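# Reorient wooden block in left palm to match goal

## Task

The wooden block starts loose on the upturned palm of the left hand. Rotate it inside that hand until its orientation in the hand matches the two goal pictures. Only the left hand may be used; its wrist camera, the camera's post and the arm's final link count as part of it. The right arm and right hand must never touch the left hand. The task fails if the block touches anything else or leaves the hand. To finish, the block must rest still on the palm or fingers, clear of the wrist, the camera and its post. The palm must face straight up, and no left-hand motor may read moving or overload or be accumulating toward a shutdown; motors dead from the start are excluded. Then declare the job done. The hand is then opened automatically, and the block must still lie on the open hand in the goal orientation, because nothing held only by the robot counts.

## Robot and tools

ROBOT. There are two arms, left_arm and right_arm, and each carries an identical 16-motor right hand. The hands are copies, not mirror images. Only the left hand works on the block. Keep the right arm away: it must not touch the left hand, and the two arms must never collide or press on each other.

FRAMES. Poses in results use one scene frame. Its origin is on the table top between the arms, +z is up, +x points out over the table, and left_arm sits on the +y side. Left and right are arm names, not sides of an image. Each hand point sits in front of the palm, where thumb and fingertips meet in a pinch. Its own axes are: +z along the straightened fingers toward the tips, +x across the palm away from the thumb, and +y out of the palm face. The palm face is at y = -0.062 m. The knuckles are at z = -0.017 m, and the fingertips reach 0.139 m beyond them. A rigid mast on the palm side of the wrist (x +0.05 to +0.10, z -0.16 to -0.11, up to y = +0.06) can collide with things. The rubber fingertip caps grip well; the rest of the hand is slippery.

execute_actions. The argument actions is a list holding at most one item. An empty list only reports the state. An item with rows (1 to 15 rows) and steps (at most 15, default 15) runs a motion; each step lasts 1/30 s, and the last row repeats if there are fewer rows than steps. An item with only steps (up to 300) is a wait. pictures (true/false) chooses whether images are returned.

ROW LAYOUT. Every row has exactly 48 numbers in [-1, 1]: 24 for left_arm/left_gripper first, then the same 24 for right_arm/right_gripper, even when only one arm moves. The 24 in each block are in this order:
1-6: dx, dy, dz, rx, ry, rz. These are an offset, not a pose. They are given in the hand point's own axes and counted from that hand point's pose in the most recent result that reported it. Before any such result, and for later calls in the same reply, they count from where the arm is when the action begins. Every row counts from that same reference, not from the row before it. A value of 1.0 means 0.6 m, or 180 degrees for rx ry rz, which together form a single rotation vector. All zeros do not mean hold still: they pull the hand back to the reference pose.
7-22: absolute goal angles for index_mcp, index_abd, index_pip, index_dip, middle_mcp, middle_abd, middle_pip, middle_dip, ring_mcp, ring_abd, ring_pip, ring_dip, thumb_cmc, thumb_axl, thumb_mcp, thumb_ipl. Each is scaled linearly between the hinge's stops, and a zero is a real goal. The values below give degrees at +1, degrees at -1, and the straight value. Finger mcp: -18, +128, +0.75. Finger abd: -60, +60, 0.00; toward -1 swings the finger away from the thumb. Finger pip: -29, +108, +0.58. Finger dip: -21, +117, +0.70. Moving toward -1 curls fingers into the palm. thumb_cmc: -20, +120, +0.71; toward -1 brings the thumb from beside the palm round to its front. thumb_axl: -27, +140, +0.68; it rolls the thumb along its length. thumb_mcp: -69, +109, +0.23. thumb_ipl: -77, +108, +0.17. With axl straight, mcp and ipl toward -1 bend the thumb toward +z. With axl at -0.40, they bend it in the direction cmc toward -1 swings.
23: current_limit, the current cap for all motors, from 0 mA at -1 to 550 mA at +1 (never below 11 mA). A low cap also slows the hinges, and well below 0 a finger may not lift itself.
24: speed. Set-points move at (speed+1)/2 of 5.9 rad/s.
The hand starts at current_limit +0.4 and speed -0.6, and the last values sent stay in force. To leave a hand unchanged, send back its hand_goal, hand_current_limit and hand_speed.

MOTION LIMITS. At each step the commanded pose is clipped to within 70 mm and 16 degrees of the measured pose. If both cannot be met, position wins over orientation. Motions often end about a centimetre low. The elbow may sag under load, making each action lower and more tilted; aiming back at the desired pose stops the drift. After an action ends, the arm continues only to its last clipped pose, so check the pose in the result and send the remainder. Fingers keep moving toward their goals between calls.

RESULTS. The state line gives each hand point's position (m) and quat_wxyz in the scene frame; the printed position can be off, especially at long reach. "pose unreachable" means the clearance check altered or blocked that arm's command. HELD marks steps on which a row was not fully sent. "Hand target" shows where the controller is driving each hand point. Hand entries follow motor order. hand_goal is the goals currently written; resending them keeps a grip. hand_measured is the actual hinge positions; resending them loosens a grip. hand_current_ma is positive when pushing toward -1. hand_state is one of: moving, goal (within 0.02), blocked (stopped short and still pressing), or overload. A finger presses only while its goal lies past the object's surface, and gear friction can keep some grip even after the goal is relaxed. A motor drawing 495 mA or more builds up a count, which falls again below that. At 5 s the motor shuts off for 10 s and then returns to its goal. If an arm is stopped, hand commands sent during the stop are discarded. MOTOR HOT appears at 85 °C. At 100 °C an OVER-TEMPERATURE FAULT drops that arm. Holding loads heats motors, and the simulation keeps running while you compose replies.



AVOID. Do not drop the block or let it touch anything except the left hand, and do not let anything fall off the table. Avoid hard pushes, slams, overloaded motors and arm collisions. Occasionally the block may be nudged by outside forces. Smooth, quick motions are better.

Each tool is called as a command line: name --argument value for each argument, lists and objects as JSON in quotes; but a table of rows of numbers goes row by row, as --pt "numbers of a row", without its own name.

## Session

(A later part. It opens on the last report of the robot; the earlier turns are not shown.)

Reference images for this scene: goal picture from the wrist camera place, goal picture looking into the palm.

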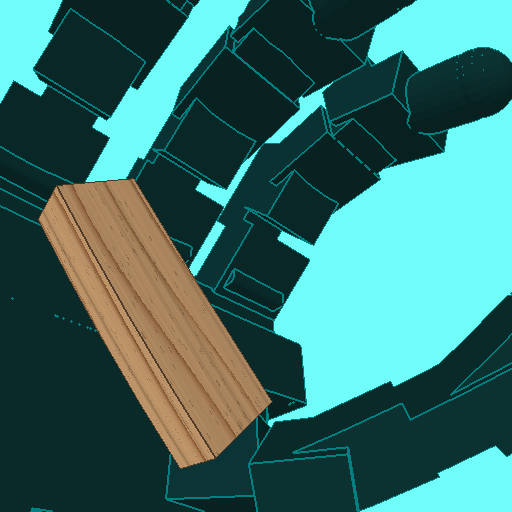

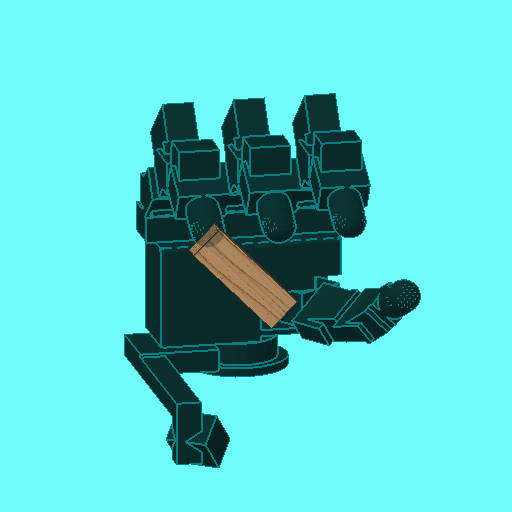

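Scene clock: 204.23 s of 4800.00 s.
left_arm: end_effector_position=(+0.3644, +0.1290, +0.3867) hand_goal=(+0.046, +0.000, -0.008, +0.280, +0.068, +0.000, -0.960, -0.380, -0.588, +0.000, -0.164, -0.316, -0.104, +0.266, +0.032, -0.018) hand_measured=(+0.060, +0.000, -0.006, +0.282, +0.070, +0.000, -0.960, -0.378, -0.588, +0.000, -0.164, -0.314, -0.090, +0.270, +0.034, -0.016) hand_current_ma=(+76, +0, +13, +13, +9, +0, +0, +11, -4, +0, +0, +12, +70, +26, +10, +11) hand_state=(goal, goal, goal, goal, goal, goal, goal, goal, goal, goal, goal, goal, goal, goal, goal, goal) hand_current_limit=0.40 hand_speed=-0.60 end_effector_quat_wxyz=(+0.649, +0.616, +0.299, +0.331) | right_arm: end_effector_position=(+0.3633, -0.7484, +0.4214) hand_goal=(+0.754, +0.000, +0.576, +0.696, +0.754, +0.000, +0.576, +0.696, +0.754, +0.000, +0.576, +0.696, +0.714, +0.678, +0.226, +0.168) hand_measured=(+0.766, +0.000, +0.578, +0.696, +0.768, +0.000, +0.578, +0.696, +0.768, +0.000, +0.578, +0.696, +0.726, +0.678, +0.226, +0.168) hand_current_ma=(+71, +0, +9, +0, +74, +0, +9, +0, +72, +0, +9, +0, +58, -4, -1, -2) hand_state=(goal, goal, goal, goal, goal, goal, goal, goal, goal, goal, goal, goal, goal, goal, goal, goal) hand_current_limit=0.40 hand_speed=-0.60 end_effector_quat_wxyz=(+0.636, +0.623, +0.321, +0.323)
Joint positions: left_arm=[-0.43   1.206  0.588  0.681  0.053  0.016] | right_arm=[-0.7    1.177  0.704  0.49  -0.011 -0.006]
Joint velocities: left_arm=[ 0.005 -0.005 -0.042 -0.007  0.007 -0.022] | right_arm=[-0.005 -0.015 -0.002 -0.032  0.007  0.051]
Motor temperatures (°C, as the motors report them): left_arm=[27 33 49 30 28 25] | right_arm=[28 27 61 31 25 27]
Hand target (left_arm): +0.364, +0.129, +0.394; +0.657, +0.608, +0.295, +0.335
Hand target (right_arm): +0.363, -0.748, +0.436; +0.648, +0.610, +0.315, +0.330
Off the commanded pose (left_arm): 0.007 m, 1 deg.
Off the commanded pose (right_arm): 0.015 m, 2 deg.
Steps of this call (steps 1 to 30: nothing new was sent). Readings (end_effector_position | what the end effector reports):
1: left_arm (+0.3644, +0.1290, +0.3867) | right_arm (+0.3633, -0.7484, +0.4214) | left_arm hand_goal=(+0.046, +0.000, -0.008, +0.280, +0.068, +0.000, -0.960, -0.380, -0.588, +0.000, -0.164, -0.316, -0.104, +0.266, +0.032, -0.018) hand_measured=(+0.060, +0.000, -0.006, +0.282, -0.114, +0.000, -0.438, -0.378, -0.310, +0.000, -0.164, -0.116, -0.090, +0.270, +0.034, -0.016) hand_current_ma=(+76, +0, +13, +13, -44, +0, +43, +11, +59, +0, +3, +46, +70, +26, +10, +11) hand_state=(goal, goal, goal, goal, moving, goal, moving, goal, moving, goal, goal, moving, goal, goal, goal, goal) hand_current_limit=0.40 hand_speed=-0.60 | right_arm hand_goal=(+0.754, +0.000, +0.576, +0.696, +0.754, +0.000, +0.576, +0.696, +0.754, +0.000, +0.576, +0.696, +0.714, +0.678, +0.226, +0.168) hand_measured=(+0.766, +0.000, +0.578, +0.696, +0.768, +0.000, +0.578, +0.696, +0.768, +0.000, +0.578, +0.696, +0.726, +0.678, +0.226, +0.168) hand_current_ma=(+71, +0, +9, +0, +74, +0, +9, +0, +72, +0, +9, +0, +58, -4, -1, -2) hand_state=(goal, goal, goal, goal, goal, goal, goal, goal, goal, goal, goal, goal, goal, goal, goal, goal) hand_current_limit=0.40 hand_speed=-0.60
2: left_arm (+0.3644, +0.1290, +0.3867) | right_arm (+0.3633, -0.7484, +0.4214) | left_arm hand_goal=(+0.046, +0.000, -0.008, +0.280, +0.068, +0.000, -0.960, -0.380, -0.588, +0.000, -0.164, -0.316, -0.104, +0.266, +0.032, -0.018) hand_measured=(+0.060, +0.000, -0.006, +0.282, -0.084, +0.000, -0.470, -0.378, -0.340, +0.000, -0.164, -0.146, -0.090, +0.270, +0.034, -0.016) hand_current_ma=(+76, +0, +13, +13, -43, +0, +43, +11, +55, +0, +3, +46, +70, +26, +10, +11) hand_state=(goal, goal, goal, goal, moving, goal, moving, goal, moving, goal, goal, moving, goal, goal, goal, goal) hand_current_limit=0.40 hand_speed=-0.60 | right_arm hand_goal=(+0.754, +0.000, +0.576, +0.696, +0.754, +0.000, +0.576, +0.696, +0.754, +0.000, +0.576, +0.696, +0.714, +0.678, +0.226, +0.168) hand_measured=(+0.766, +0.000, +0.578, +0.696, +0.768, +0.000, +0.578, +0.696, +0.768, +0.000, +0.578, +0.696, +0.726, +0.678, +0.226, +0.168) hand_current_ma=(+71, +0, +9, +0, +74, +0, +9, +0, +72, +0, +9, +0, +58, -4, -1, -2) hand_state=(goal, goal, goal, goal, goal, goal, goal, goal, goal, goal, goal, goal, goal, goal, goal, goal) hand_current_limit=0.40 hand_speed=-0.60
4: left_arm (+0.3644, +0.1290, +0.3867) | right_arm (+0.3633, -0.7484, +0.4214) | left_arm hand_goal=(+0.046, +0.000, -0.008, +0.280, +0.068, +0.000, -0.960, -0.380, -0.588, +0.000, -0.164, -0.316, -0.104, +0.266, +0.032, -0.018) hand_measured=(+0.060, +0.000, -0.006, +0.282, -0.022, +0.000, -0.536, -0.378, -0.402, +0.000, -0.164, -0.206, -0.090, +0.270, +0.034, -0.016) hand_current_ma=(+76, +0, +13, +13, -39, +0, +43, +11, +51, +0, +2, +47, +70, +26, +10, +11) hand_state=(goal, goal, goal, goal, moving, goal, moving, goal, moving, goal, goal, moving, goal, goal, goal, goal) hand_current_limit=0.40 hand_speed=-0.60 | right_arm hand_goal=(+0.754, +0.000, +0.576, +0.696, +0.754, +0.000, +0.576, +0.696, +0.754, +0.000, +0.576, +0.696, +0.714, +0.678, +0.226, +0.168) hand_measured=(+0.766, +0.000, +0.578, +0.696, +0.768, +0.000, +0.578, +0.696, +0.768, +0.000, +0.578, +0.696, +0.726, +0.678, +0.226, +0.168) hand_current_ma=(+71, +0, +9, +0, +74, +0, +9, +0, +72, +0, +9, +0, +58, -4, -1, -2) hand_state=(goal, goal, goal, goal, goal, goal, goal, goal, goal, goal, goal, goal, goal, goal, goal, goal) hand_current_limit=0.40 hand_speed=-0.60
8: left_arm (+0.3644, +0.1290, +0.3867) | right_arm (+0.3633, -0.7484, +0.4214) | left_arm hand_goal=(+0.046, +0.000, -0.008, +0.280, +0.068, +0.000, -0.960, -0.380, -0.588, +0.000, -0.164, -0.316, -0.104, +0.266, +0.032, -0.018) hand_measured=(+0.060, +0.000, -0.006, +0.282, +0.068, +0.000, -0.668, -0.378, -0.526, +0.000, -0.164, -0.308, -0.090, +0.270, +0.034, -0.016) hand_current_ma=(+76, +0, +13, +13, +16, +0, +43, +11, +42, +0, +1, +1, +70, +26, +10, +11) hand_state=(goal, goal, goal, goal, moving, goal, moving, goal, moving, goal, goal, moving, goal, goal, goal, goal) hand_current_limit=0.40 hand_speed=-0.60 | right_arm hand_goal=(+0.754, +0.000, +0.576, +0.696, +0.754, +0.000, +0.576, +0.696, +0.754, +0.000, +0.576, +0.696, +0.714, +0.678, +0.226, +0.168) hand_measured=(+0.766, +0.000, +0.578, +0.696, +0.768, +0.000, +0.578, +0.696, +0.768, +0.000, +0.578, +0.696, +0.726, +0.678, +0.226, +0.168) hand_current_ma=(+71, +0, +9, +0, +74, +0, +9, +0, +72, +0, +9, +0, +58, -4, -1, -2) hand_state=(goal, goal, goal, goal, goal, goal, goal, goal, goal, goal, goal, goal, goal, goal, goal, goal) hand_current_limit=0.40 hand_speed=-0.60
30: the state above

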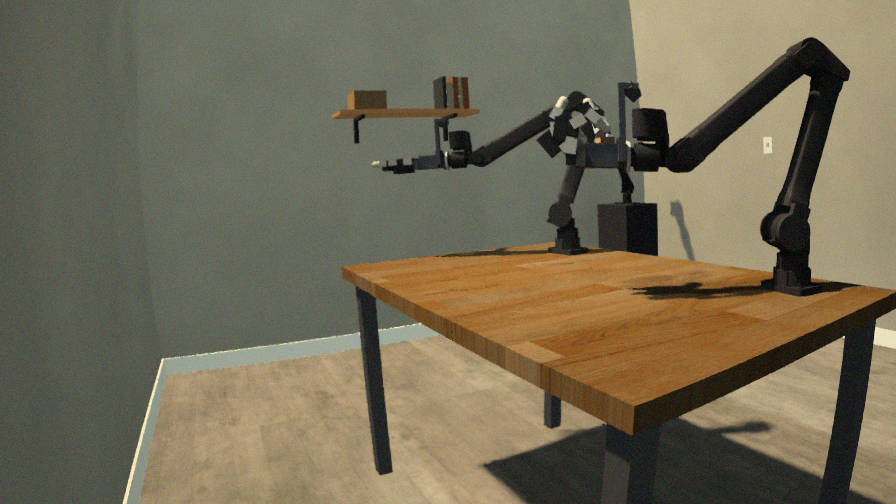

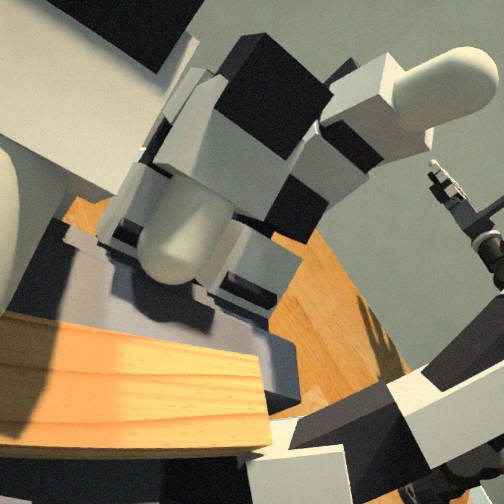

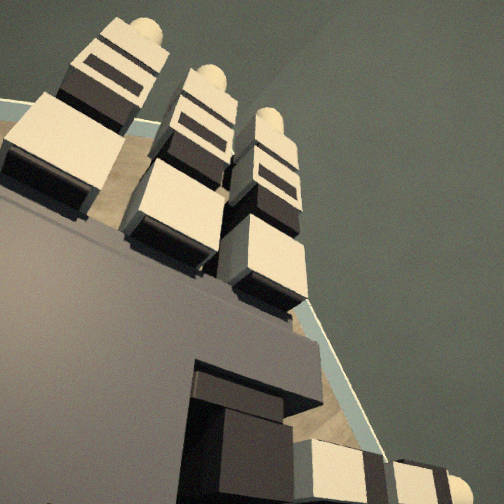

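execute_actions --actions '[{"rows": [[0,0.012,0,-0.008,0,0, 0.046,0,-0.008,0.28, -0.178,0,-0.87,-0.255, -0.677,0,-0.165,-0.316, -0.104,0.266,0.032,-0.018, 0.4,-0.8, 0,0.0243,0,-0.013,0,0, 0.754,0,0.576,0.696,0.754,0,0.576,0.696,0.754,0,0.576,0.696,0.714,0.678,0.226,0.168,0.4,-0.6]], "steps": 15}]' --pictures false

execute_actions --actions '[{"steps": 20}]'

zoom_image --camera "cam_low" --region '[535, 90, 655, 180]'

Scene clock: 216.37 s of 4800.00 s.
left_arm: end_effector_position=(+0.3644, +0.1290, +0.3867) hand_goal=(+0.046, +0.000, -0.008, +0.280, -0.178, +0.000, -0.870, -0.254, -0.676, +0.000, -0.164, -0.316, -0.104, +0.266, +0.032, -0.018) hand_measured=(+0.060, +0.000, -0.006, +0.282, -0.114, +0.000, -0.878, -0.258, -0.672, +0.000, -0.164, -0.314, -0.090, +0.270, +0.034, -0.016) hand_current_ma=(+76, +0, +13, +13, +58, +0, -43, -18, +21, +0, +1, +12, +70, +26, +10, +11) hand_state=(goal, goal, goal, goal, moving, goal, goal, goal, goal, goal, goal, goal, goal, goal, goal, goal) hand_current_limit=0.40 hand_speed=-0.80 end_effector_quat_wxyz=(+0.649, +0.616, +0.299, +0.331) | right_arm: end_effector_position=(+0.3633, -0.7484, +0.4214) hand_goal=(+0.754, +0.000, +0.576, +0.696, +0.754, +0.000, +0.576, +0.696, +0.754, +0.000, +0.576, +0.696, +0.714, +0.678, +0.226, +0.168) hand_measured=(+0.766, +0.000, +0.578, +0.696, +0.768, +0.000, +0.578, +0.696, +0.768, +0.000, +0.578, +0.696, +0.726, +0.678, +0.226, +0.168) hand_current_ma=(+71, +0, +9, +0, +74, +0, +9, +0, +72, +0, +9, +0, +58, -4, -1, -2) hand_state=(goal, goal, goal, goal, goal, goal, goal, goal, goal, goal, goal, goal, goal, goal, goal, goal) hand_current_limit=0.40 hand_speed=-0.60 end_effector_quat_wxyz=(+0.636, +0.623, +0.321, +0.323)
Joint positions: left_arm=[-0.43   1.206  0.588  0.681  0.053  0.016] | right_arm=[-0.7    1.177  0.704  0.49  -0.011 -0.006]
Joint velocities: left_arm=[-0.005 -0.005 -0.012 -0.012 -0.022  0.051] | right_arm=[-0.015 -0.005 -0.022  0.007 -0.095  0.037]
Motor temperatures (°C, as the motors report them): left_arm=[27 33 49 30 28 25] | right_arm=[28 27 61 31 25 27]
Hand target (left_arm): +0.364, +0.129, +0.394; +0.657, +0.608, +0.295, +0.335
Hand target (right_arm): +0.363, -0.748, +0.436; +0.648, +0.610, +0.315, +0.330
Off the commanded pose (left_arm): 0.007 m, 1 deg.
Off the commanded pose (right_arm): 0.015 m, 2 deg.
Steps of this call (steps 1 to 349: nothing new was sent; steps 350 to 364: all 15 steps of this action). Readings (end_effector_position | what the end effector reports):
350: left_arm (+0.3644, +0.1290, +0.3867) | right_arm (+0.3633, -0.7484, +0.4214) | left_arm hand_goal=(+0.046, +0.000, -0.008, +0.280, -0.178, +0.000, -0.870, -0.254, -0.676, +0.000, -0.164, -0.316, -0.104, +0.266, +0.032, -0.018) hand_measured=(+0.060, +0.000, -0.006, +0.282, +0.070, +0.000, -0.960, -0.378, -0.588, +0.000, -0.164, -0.314, -0.090, +0.270, +0.034, -0.016) hand_current_ma=(+76, +0, +13, +13, +9, +0, +0, +11, -4, +0, +0, +12, +70, +26, +10, +11) hand_state=(goal, goal, goal, goal, moving, goal, moving, moving, moving, goal, goal, goal, goal, goal, goal, goal) hand_current_limit=0.40 hand_speed=-0.80 | right_arm hand_goal=(+0.754, +0.000, +0.576, +0.696, +0.754, +0.000, +0.576, +0.696, +0.754, +0.000, +0.576, +0.696, +0.714, +0.678, +0.226, +0.168) hand_measured=(+0.766, +0.000, +0.578, +0.696, +0.768, +0.000, +0.578, +0.696, +0.768, +0.000, +0.578, +0.696, +0.726, +0.678, +0.226, +0.168) hand_current_ma=(+71, +0, +9, +0, +74, +0, +9, +0, +72, +0, +9, +0, +58, -4, -1, -2) hand_state=(goal, goal, goal, goal, goal, goal, goal, goal, goal, goal, goal, goal, goal, goal, goal, goal) hand_current_limit=0.40 hand_speed=-0.60
351: left_arm (+0.3644, +0.1290, +0.3867) | right_arm (+0.3633, -0.7484, +0.4214) | left_arm hand_goal=(+0.046, +0.000, -0.008, +0.280, -0.178, +0.000, -0.870, -0.254, -0.676, +0.000, -0.164, -0.316, -0.104, +0.266, +0.032, -0.018) hand_measured=(+0.060, +0.000, -0.006, +0.282, +0.070, +0.000, -0.960, -0.378, -0.588, +0.000, -0.164, -0.314, -0.090, +0.270, +0.034, -0.016) hand_current_ma=(+76, +0, +13, +13, +50, +0, -42, -31, +27, +0, +0, +12, +70, +26, +10, +11) hand_state=(goal, goal, goal, goal, moving, goal, moving, moving, moving, goal, goal, goal, goal, goal, goal, goal) hand_current_limit=0.40 hand_speed=-0.80 | right_arm hand_goal=(+0.754, +0.000, +0.576, +0.696, +0.754, +0.000, +0.576, +0.696, +0.754, +0.000, +0.576, +0.696, +0.714, +0.678, +0.226, +0.168) hand_measured=(+0.766, +0.000, +0.578, +0.696, +0.768, +0.000, +0.578, +0.696, +0.768, +0.000, +0.578, +0.696, +0.726, +0.678, +0.226, +0.168) hand_current_ma=(+71, +0, +9, +0, +74, +0, +9, +0, +72, +0, +9, +0, +58, -4, -1, -2) hand_state=(goal, goal, goal, goal, goal, goal, goal, goal, goal, goal, goal, goal, goal, goal, goal, goal) hand_current_limit=0.40 hand_speed=-0.60
353: left_arm (+0.3644, +0.1290, +0.3867) | right_arm (+0.3633, -0.7484, +0.4214) | left_arm hand_goal=(+0.046, +0.000, -0.008, +0.280, -0.178, +0.000, -0.870, -0.254, -0.676, +0.000, -0.164, -0.316, -0.104, +0.266, +0.032, -0.018) hand_measured=(+0.060, +0.000, -0.006, +0.282, +0.056, +0.000, -0.944, -0.358, -0.610, +0.000, -0.164, -0.314, -0.090, +0.270, +0.034, -0.016) hand_current_ma=(+76, +0, +13, +13, +82, +0, -65, -40, +18, +0, +0, +12, +70, +26, +10, +11) hand_state=(goal, goal, goal, goal, moving, goal, moving, moving, moving, goal, goal, goal, goal, goal, goal, goal) hand_current_limit=0.40 hand_speed=-0.80 | right_arm hand_goal=(+0.754, +0.000, +0.576, +0.696, +0.754, +0.000, +0.576, +0.696, +0.754, +0.000, +0.576, +0.696, +0.714, +0.678, +0.226, +0.168) hand_measured=(+0.766, +0.000, +0.578, +0.696, +0.768, +0.000, +0.578, +0.696, +0.768, +0.000, +0.578, +0.696, +0.726, +0.678, +0.226, +0.168) hand_current_ma=(+71, +0, +9, +0, +74, +0, +9, +0, +72, +0, +9, +0, +58, -4, -1, -2) hand_state=(goal, goal, goal, goal, goal, goal, goal, goal, goal, goal, goal, goal, goal, goal, goal, goal) hand_current_limit=0.40 hand_speed=-0.60
357: left_arm (+0.3644, +0.1290, +0.3867) | right_arm (+0.3633, -0.7484, +0.4214) | left_arm hand_goal=(+0.046, +0.000, -0.008, +0.280, -0.178, +0.000, -0.870, -0.254, -0.676, +0.000, -0.164, -0.316, -0.104, +0.266, +0.032, -0.018) hand_measured=(+0.060, +0.000, -0.006, +0.282, -0.004, +0.000, -0.886, -0.296, -0.670, +0.000, -0.164, -0.314, -0.090, +0.270, +0.034, -0.016) hand_current_ma=(+76, +0, +13, +13, +72, +0, -35, -38, -18, +0, +0, +12, +70, +26, +10, +11) hand_state=(goal, goal, goal, goal, moving, goal, moving, moving, moving, goal, goal, goal, goal, goal, goal, goal) hand_current_limit=0.40 hand_speed=-0.80 | right_arm hand_goal=(+0.754, +0.000, +0.576, +0.696, +0.754, +0.000, +0.576, +0.696, +0.754, +0.000, +0.576, +0.696, +0.714, +0.678, +0.226, +0.168) hand_measured=(+0.766, +0.000, +0.578, +0.696, +0.768, +0.000, +0.578, +0.696, +0.768, +0.000, +0.578, +0.696, +0.726, +0.678, +0.226, +0.168) hand_current_ma=(+71, +0, +9, +0, +74, +0, +9, +0, +72, +0, +9, +0, +58, -4, -1, -2) hand_state=(goal, goal, goal, goal, goal, goal, goal, goal, goal, goal, goal, goal, goal, goal, goal, goal) hand_current_limit=0.40 hand_speed=-0.60
364: the state above

Scene clock: 217.03 s of 4800.00 s.
left_arm: end_effector_position=(+0.3644, +0.1290, +0.3867) hand_goal=(+0.046, +0.000, -0.008, +0.280, -0.178, +0.000, -0.870, -0.254, -0.676, +0.000, -0.164, -0.316, -0.104, +0.266, +0.032, -0.018) hand_measured=(+0.060, +0.000, -0.006, +0.282, -0.164, +0.000, -0.874, -0.258, -0.672, +0.000, -0.164, -0.314, -0.090, +0.270, +0.034, -0.016) hand_current_ma=(+76, +0, +13, +13, +79, +0, -19, -18, +21, +0, +1, +12, +70, +26, +10, +11) hand_state=(goal, goal, goal, goal, goal, goal, goal, goal, goal, goal, goal, goal, goal, goal, goal, goal) hand_current_limit=0.40 hand_speed=-0.80 end_effector_quat_wxyz=(+0.649, +0.616, +0.299, +0.331) | right_arm: end_effector_position=(+0.3633, -0.7484, +0.4214) hand_goal=(+0.754, +0.000, +0.576, +0.696, +0.754, +0.000, +0.576, +0.696, +0.754, +0.000, +0.576, +0.696, +0.714, +0.678, +0.226, +0.168) hand_measured=(+0.766, +0.000, +0.578, +0.696, +0.768, +0.000, +0.578, +0.696, +0.768, +0.000, +0.578, +0.696, +0.726, +0.678, +0.226, +0.168) hand_current_ma=(+71, +0, +9, +0, +74, +0, +9, +0, +72, +0, +9, +0, +58, -4, -1, -2) hand_state=(goal, goal, goal, goal, goal, goal, goal, goal, goal, goal, goal, goal, goal, goal, goal, goal) hand_current_limit=0.40 hand_speed=-0.60 end_effector_quat_wxyz=(+0.636, +0.623, +0.321, +0.323)
Joint positions: left_arm=[-0.43   1.206  0.588  0.681  0.053  0.016] | right_arm=[-0.7    1.177  0.704  0.49  -0.011 -0.006]
Joint velocities: left_arm=[ 0.015 -0.015  0.007 -0.007 -0.022  0.066] | right_arm=[-0.005 -0.005 -0.012  0.002  0.007 -0.037]
Motor temperatures (°C, as the motors report them): left_arm=[27 33 49 30 28 25] | right_arm=[28 27 61 31 25 27]
Hand target (left_arm): +0.364, +0.129, +0.394; +0.657, +0.608, +0.295, +0.335
Hand target (right_arm): +0.363, -0.748, +0.436; +0.648, +0.610, +0.315, +0.330
Off the commanded pose (left_arm): 0.007 m, 1 deg.
Off the commanded pose (right_arm): 0.015 m, 2 deg.
Steps of this call (steps 1 to 20: nothing new was sent). Readings (end_effector_position | what the end effector reports):
1: left_arm (+0.3644, +0.1290, +0.3867) | right_arm (+0.3633, -0.7484, +0.4214) | left_arm hand_goal=(+0.046, +0.000, -0.008, +0.280, -0.178, +0.000, -0.870, -0.254, -0.676, +0.000, -0.164, -0.316, -0.104, +0.266, +0.032, -0.018) hand_measured=(+0.060, +0.000, -0.006, +0.282, -0.130, +0.000, -0.878, -0.258, -0.672, +0.000, -0.164, -0.314, -0.090, +0.270, +0.034, -0.016) hand_current_ma=(+76, +0, +13, +13, +56, +0, -43, -18, +21, +0, +1, +12, +70, +26, +10, +11) hand_state=(goal, goal, goal, goal, moving, goal, goal, goal, goal, goal, goal, goal, goal, goal, goal, goal) hand_current_limit=0.40 hand_speed=-0.80 | right_arm hand_goal=(+0.754, +0.000, +0.576, +0.696, +0.754, +0.000, +0.576, +0.696, +0.754, +0.000, +0.576, +0.696, +0.714, +0.678, +0.226, +0.168) hand_measured=(+0.766, +0.000, +0.578, +0.696, +0.768, +0.000, +0.578, +0.696, +0.768, +0.000, +0.578, +0.696, +0.726, +0.678, +0.226, +0.168) hand_current_ma=(+71, +0, +9, +0, +74, +0, +9, +0, +72, +0, +9, +0, +58, -4, -1, -2) hand_state=(goal, goal, goal, goal, goal, goal, goal, goal, goal, goal, goal, goal, goal, goal, goal, goal) hand_current_limit=0.40 hand_speed=-0.60
2: left_arm (+0.3644, +0.1290, +0.3867) | right_arm (+0.3633, -0.7484, +0.4214) | left_arm hand_goal=(+0.046, +0.000, -0.008, +0.280, -0.178, +0.000, -0.870, -0.254, -0.676, +0.000, -0.164, -0.316, -0.104, +0.266, +0.032, -0.018) hand_measured=(+0.060, +0.000, -0.006, +0.282, -0.146, +0.000, -0.878, -0.258, -0.672, +0.000, -0.164, -0.314, -0.090, +0.270, +0.034, -0.016) hand_current_ma=(+76, +0, +13, +13, +53, +0, -43, -18, +21, +0, +0, +12, +70, +26, +10, +11) hand_state=(goal, goal, goal, goal, moving, goal, goal, goal, goal, goal, goal, goal, goal, goal, goal, goal) hand_current_limit=0.40 hand_speed=-0.80 | right_arm hand_goal=(+0.754, +0.000, +0.576, +0.696, +0.754, +0.000, +0.576, +0.696, +0.754, +0.000, +0.576, +0.696, +0.714, +0.678, +0.226, +0.168) hand_measured=(+0.766, +0.000, +0.578, +0.696, +0.768, +0.000, +0.578, +0.696, +0.768, +0.000, +0.578, +0.696, +0.726, +0.678, +0.226, +0.168) hand_current_ma=(+71, +0, +9, +0, +74, +0, +9, +0, +72, +0, +9, +0, +58, -4, -1, -2) hand_state=(goal, goal, goal, goal, goal, goal, goal, goal, goal, goal, goal, goal, goal, goal, goal, goal) hand_current_limit=0.40 hand_speed=-0.60
4: left_arm (+0.3644, +0.1290, +0.3867) | right_arm (+0.3633, -0.7484, +0.4214) | left_arm hand_goal=(+0.046, +0.000, -0.008, +0.280, -0.178, +0.000, -0.870, -0.254, -0.676, +0.000, -0.164, -0.316, -0.104, +0.266, +0.032, -0.018) hand_measured=(+0.060, +0.000, -0.006, +0.282, -0.162, +0.000, -0.874, -0.258, -0.672, +0.000, -0.164, -0.314, -0.090, +0.270, +0.034, -0.016) hand_current_ma=(+76, +0, +13, +13, +79, +0, -17, -18, +21, +0, +1, +12, +70, +26, +10, +11) hand_state=(goal, goal, goal, goal, moving, goal, moving, goal, goal, goal, goal, goal, goal, goal, goal, goal) hand_current_limit=0.40 hand_speed=-0.80 | right_arm hand_goal=(+0.754, +0.000, +0.576, +0.696, +0.754, +0.000, +0.576, +0.696, +0.754, +0.000, +0.576, +0.696, +0.714, +0.678, +0.226, +0.168) hand_measured=(+0.766, +0.000, +0.578, +0.696, +0.768, +0.000, +0.578, +0.696, +0.768, +0.000, +0.578, +0.696, +0.726, +0.678, +0.226, +0.168) hand_current_ma=(+71, +0, +9, +0, +74, +0, +9, +0, +72, +0, +9, +0, +58, -4, -1, -2) hand_state=(goal, goal, goal, goal, goal, goal, goal, goal, goal, goal, goal, goal, goal, goal, goal, goal) hand_current_limit=0.40 hand_speed=-0.60
8: left_arm (+0.3644, +0.1290, +0.3867) | right_arm (+0.3633, -0.7484, +0.4214) | left_arm hand_goal=(+0.046, +0.000, -0.008, +0.280, -0.178, +0.000, -0.870, -0.254, -0.676, +0.000, -0.164, -0.316, -0.104, +0.266, +0.032, -0.018) hand_measured=(+0.060, +0.000, -0.006, +0.282, -0.164, +0.000, -0.874, -0.258, -0.672, +0.000, -0.164, -0.314, -0.090, +0.270, +0.034, -0.016) hand_current_ma=(+76, +0, +13, +13, +79, +0, -19, -18, +21, +0, +0, +12, +70, +26, +10, +11) hand_state=(goal, goal, goal, goal, goal, goal, goal, goal, goal, goal, goal, goal, goal, goal, goal, goal) hand_current_limit=0.40 hand_speed=-0.80 | right_arm hand_goal=(+0.754, +0.000, +0.576, +0.696, +0.754, +0.000, +0.576, +0.696, +0.754, +0.000, +0.576, +0.696, +0.714, +0.678, +0.226, +0.168) hand_measured=(+0.766, +0.000, +0.578, +0.696, +0.768, +0.000, +0.578, +0.696, +0.768, +0.000, +0.578, +0.696, +0.726, +0.678, +0.226, +0.168) hand_current_ma=(+71, +0, +9, +0, +74, +0, +9, +0, +72, +0, +9, +0, +58, -4, -1, -2) hand_state=(goal, goal, goal, goal, goal, goal, goal, goal, goal, goal, goal, goal, goal, goal, goal, goal) hand_current_limit=0.40 hand_speed=-0.60
20: the state above

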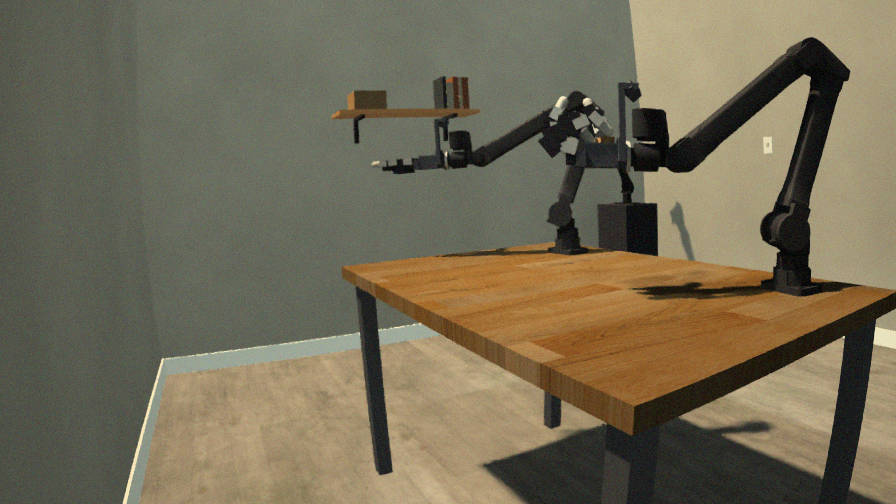

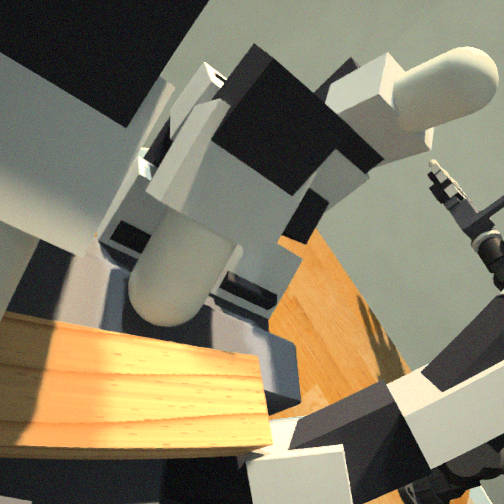

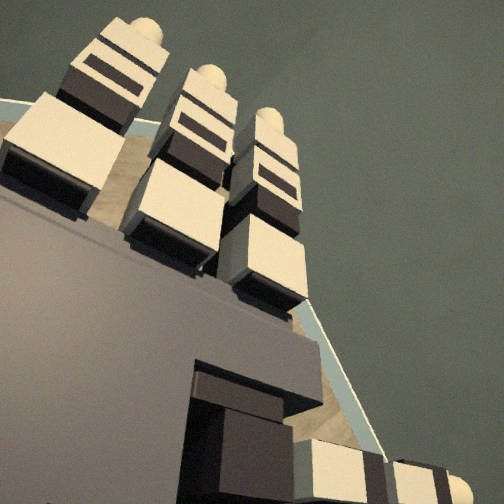

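Region (535, 90, 655, 180) of cam_low's 896x504 image, scaled by 4.200, with more detail than that image has; it fills the top 378 rows of this view, and the rest is white.

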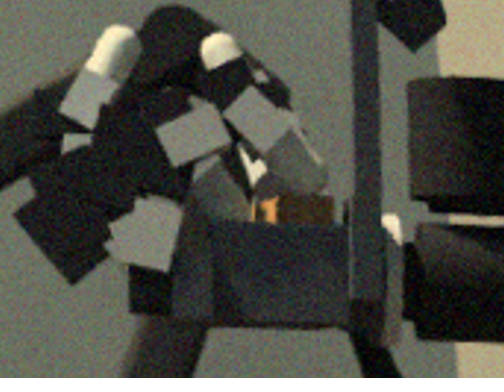

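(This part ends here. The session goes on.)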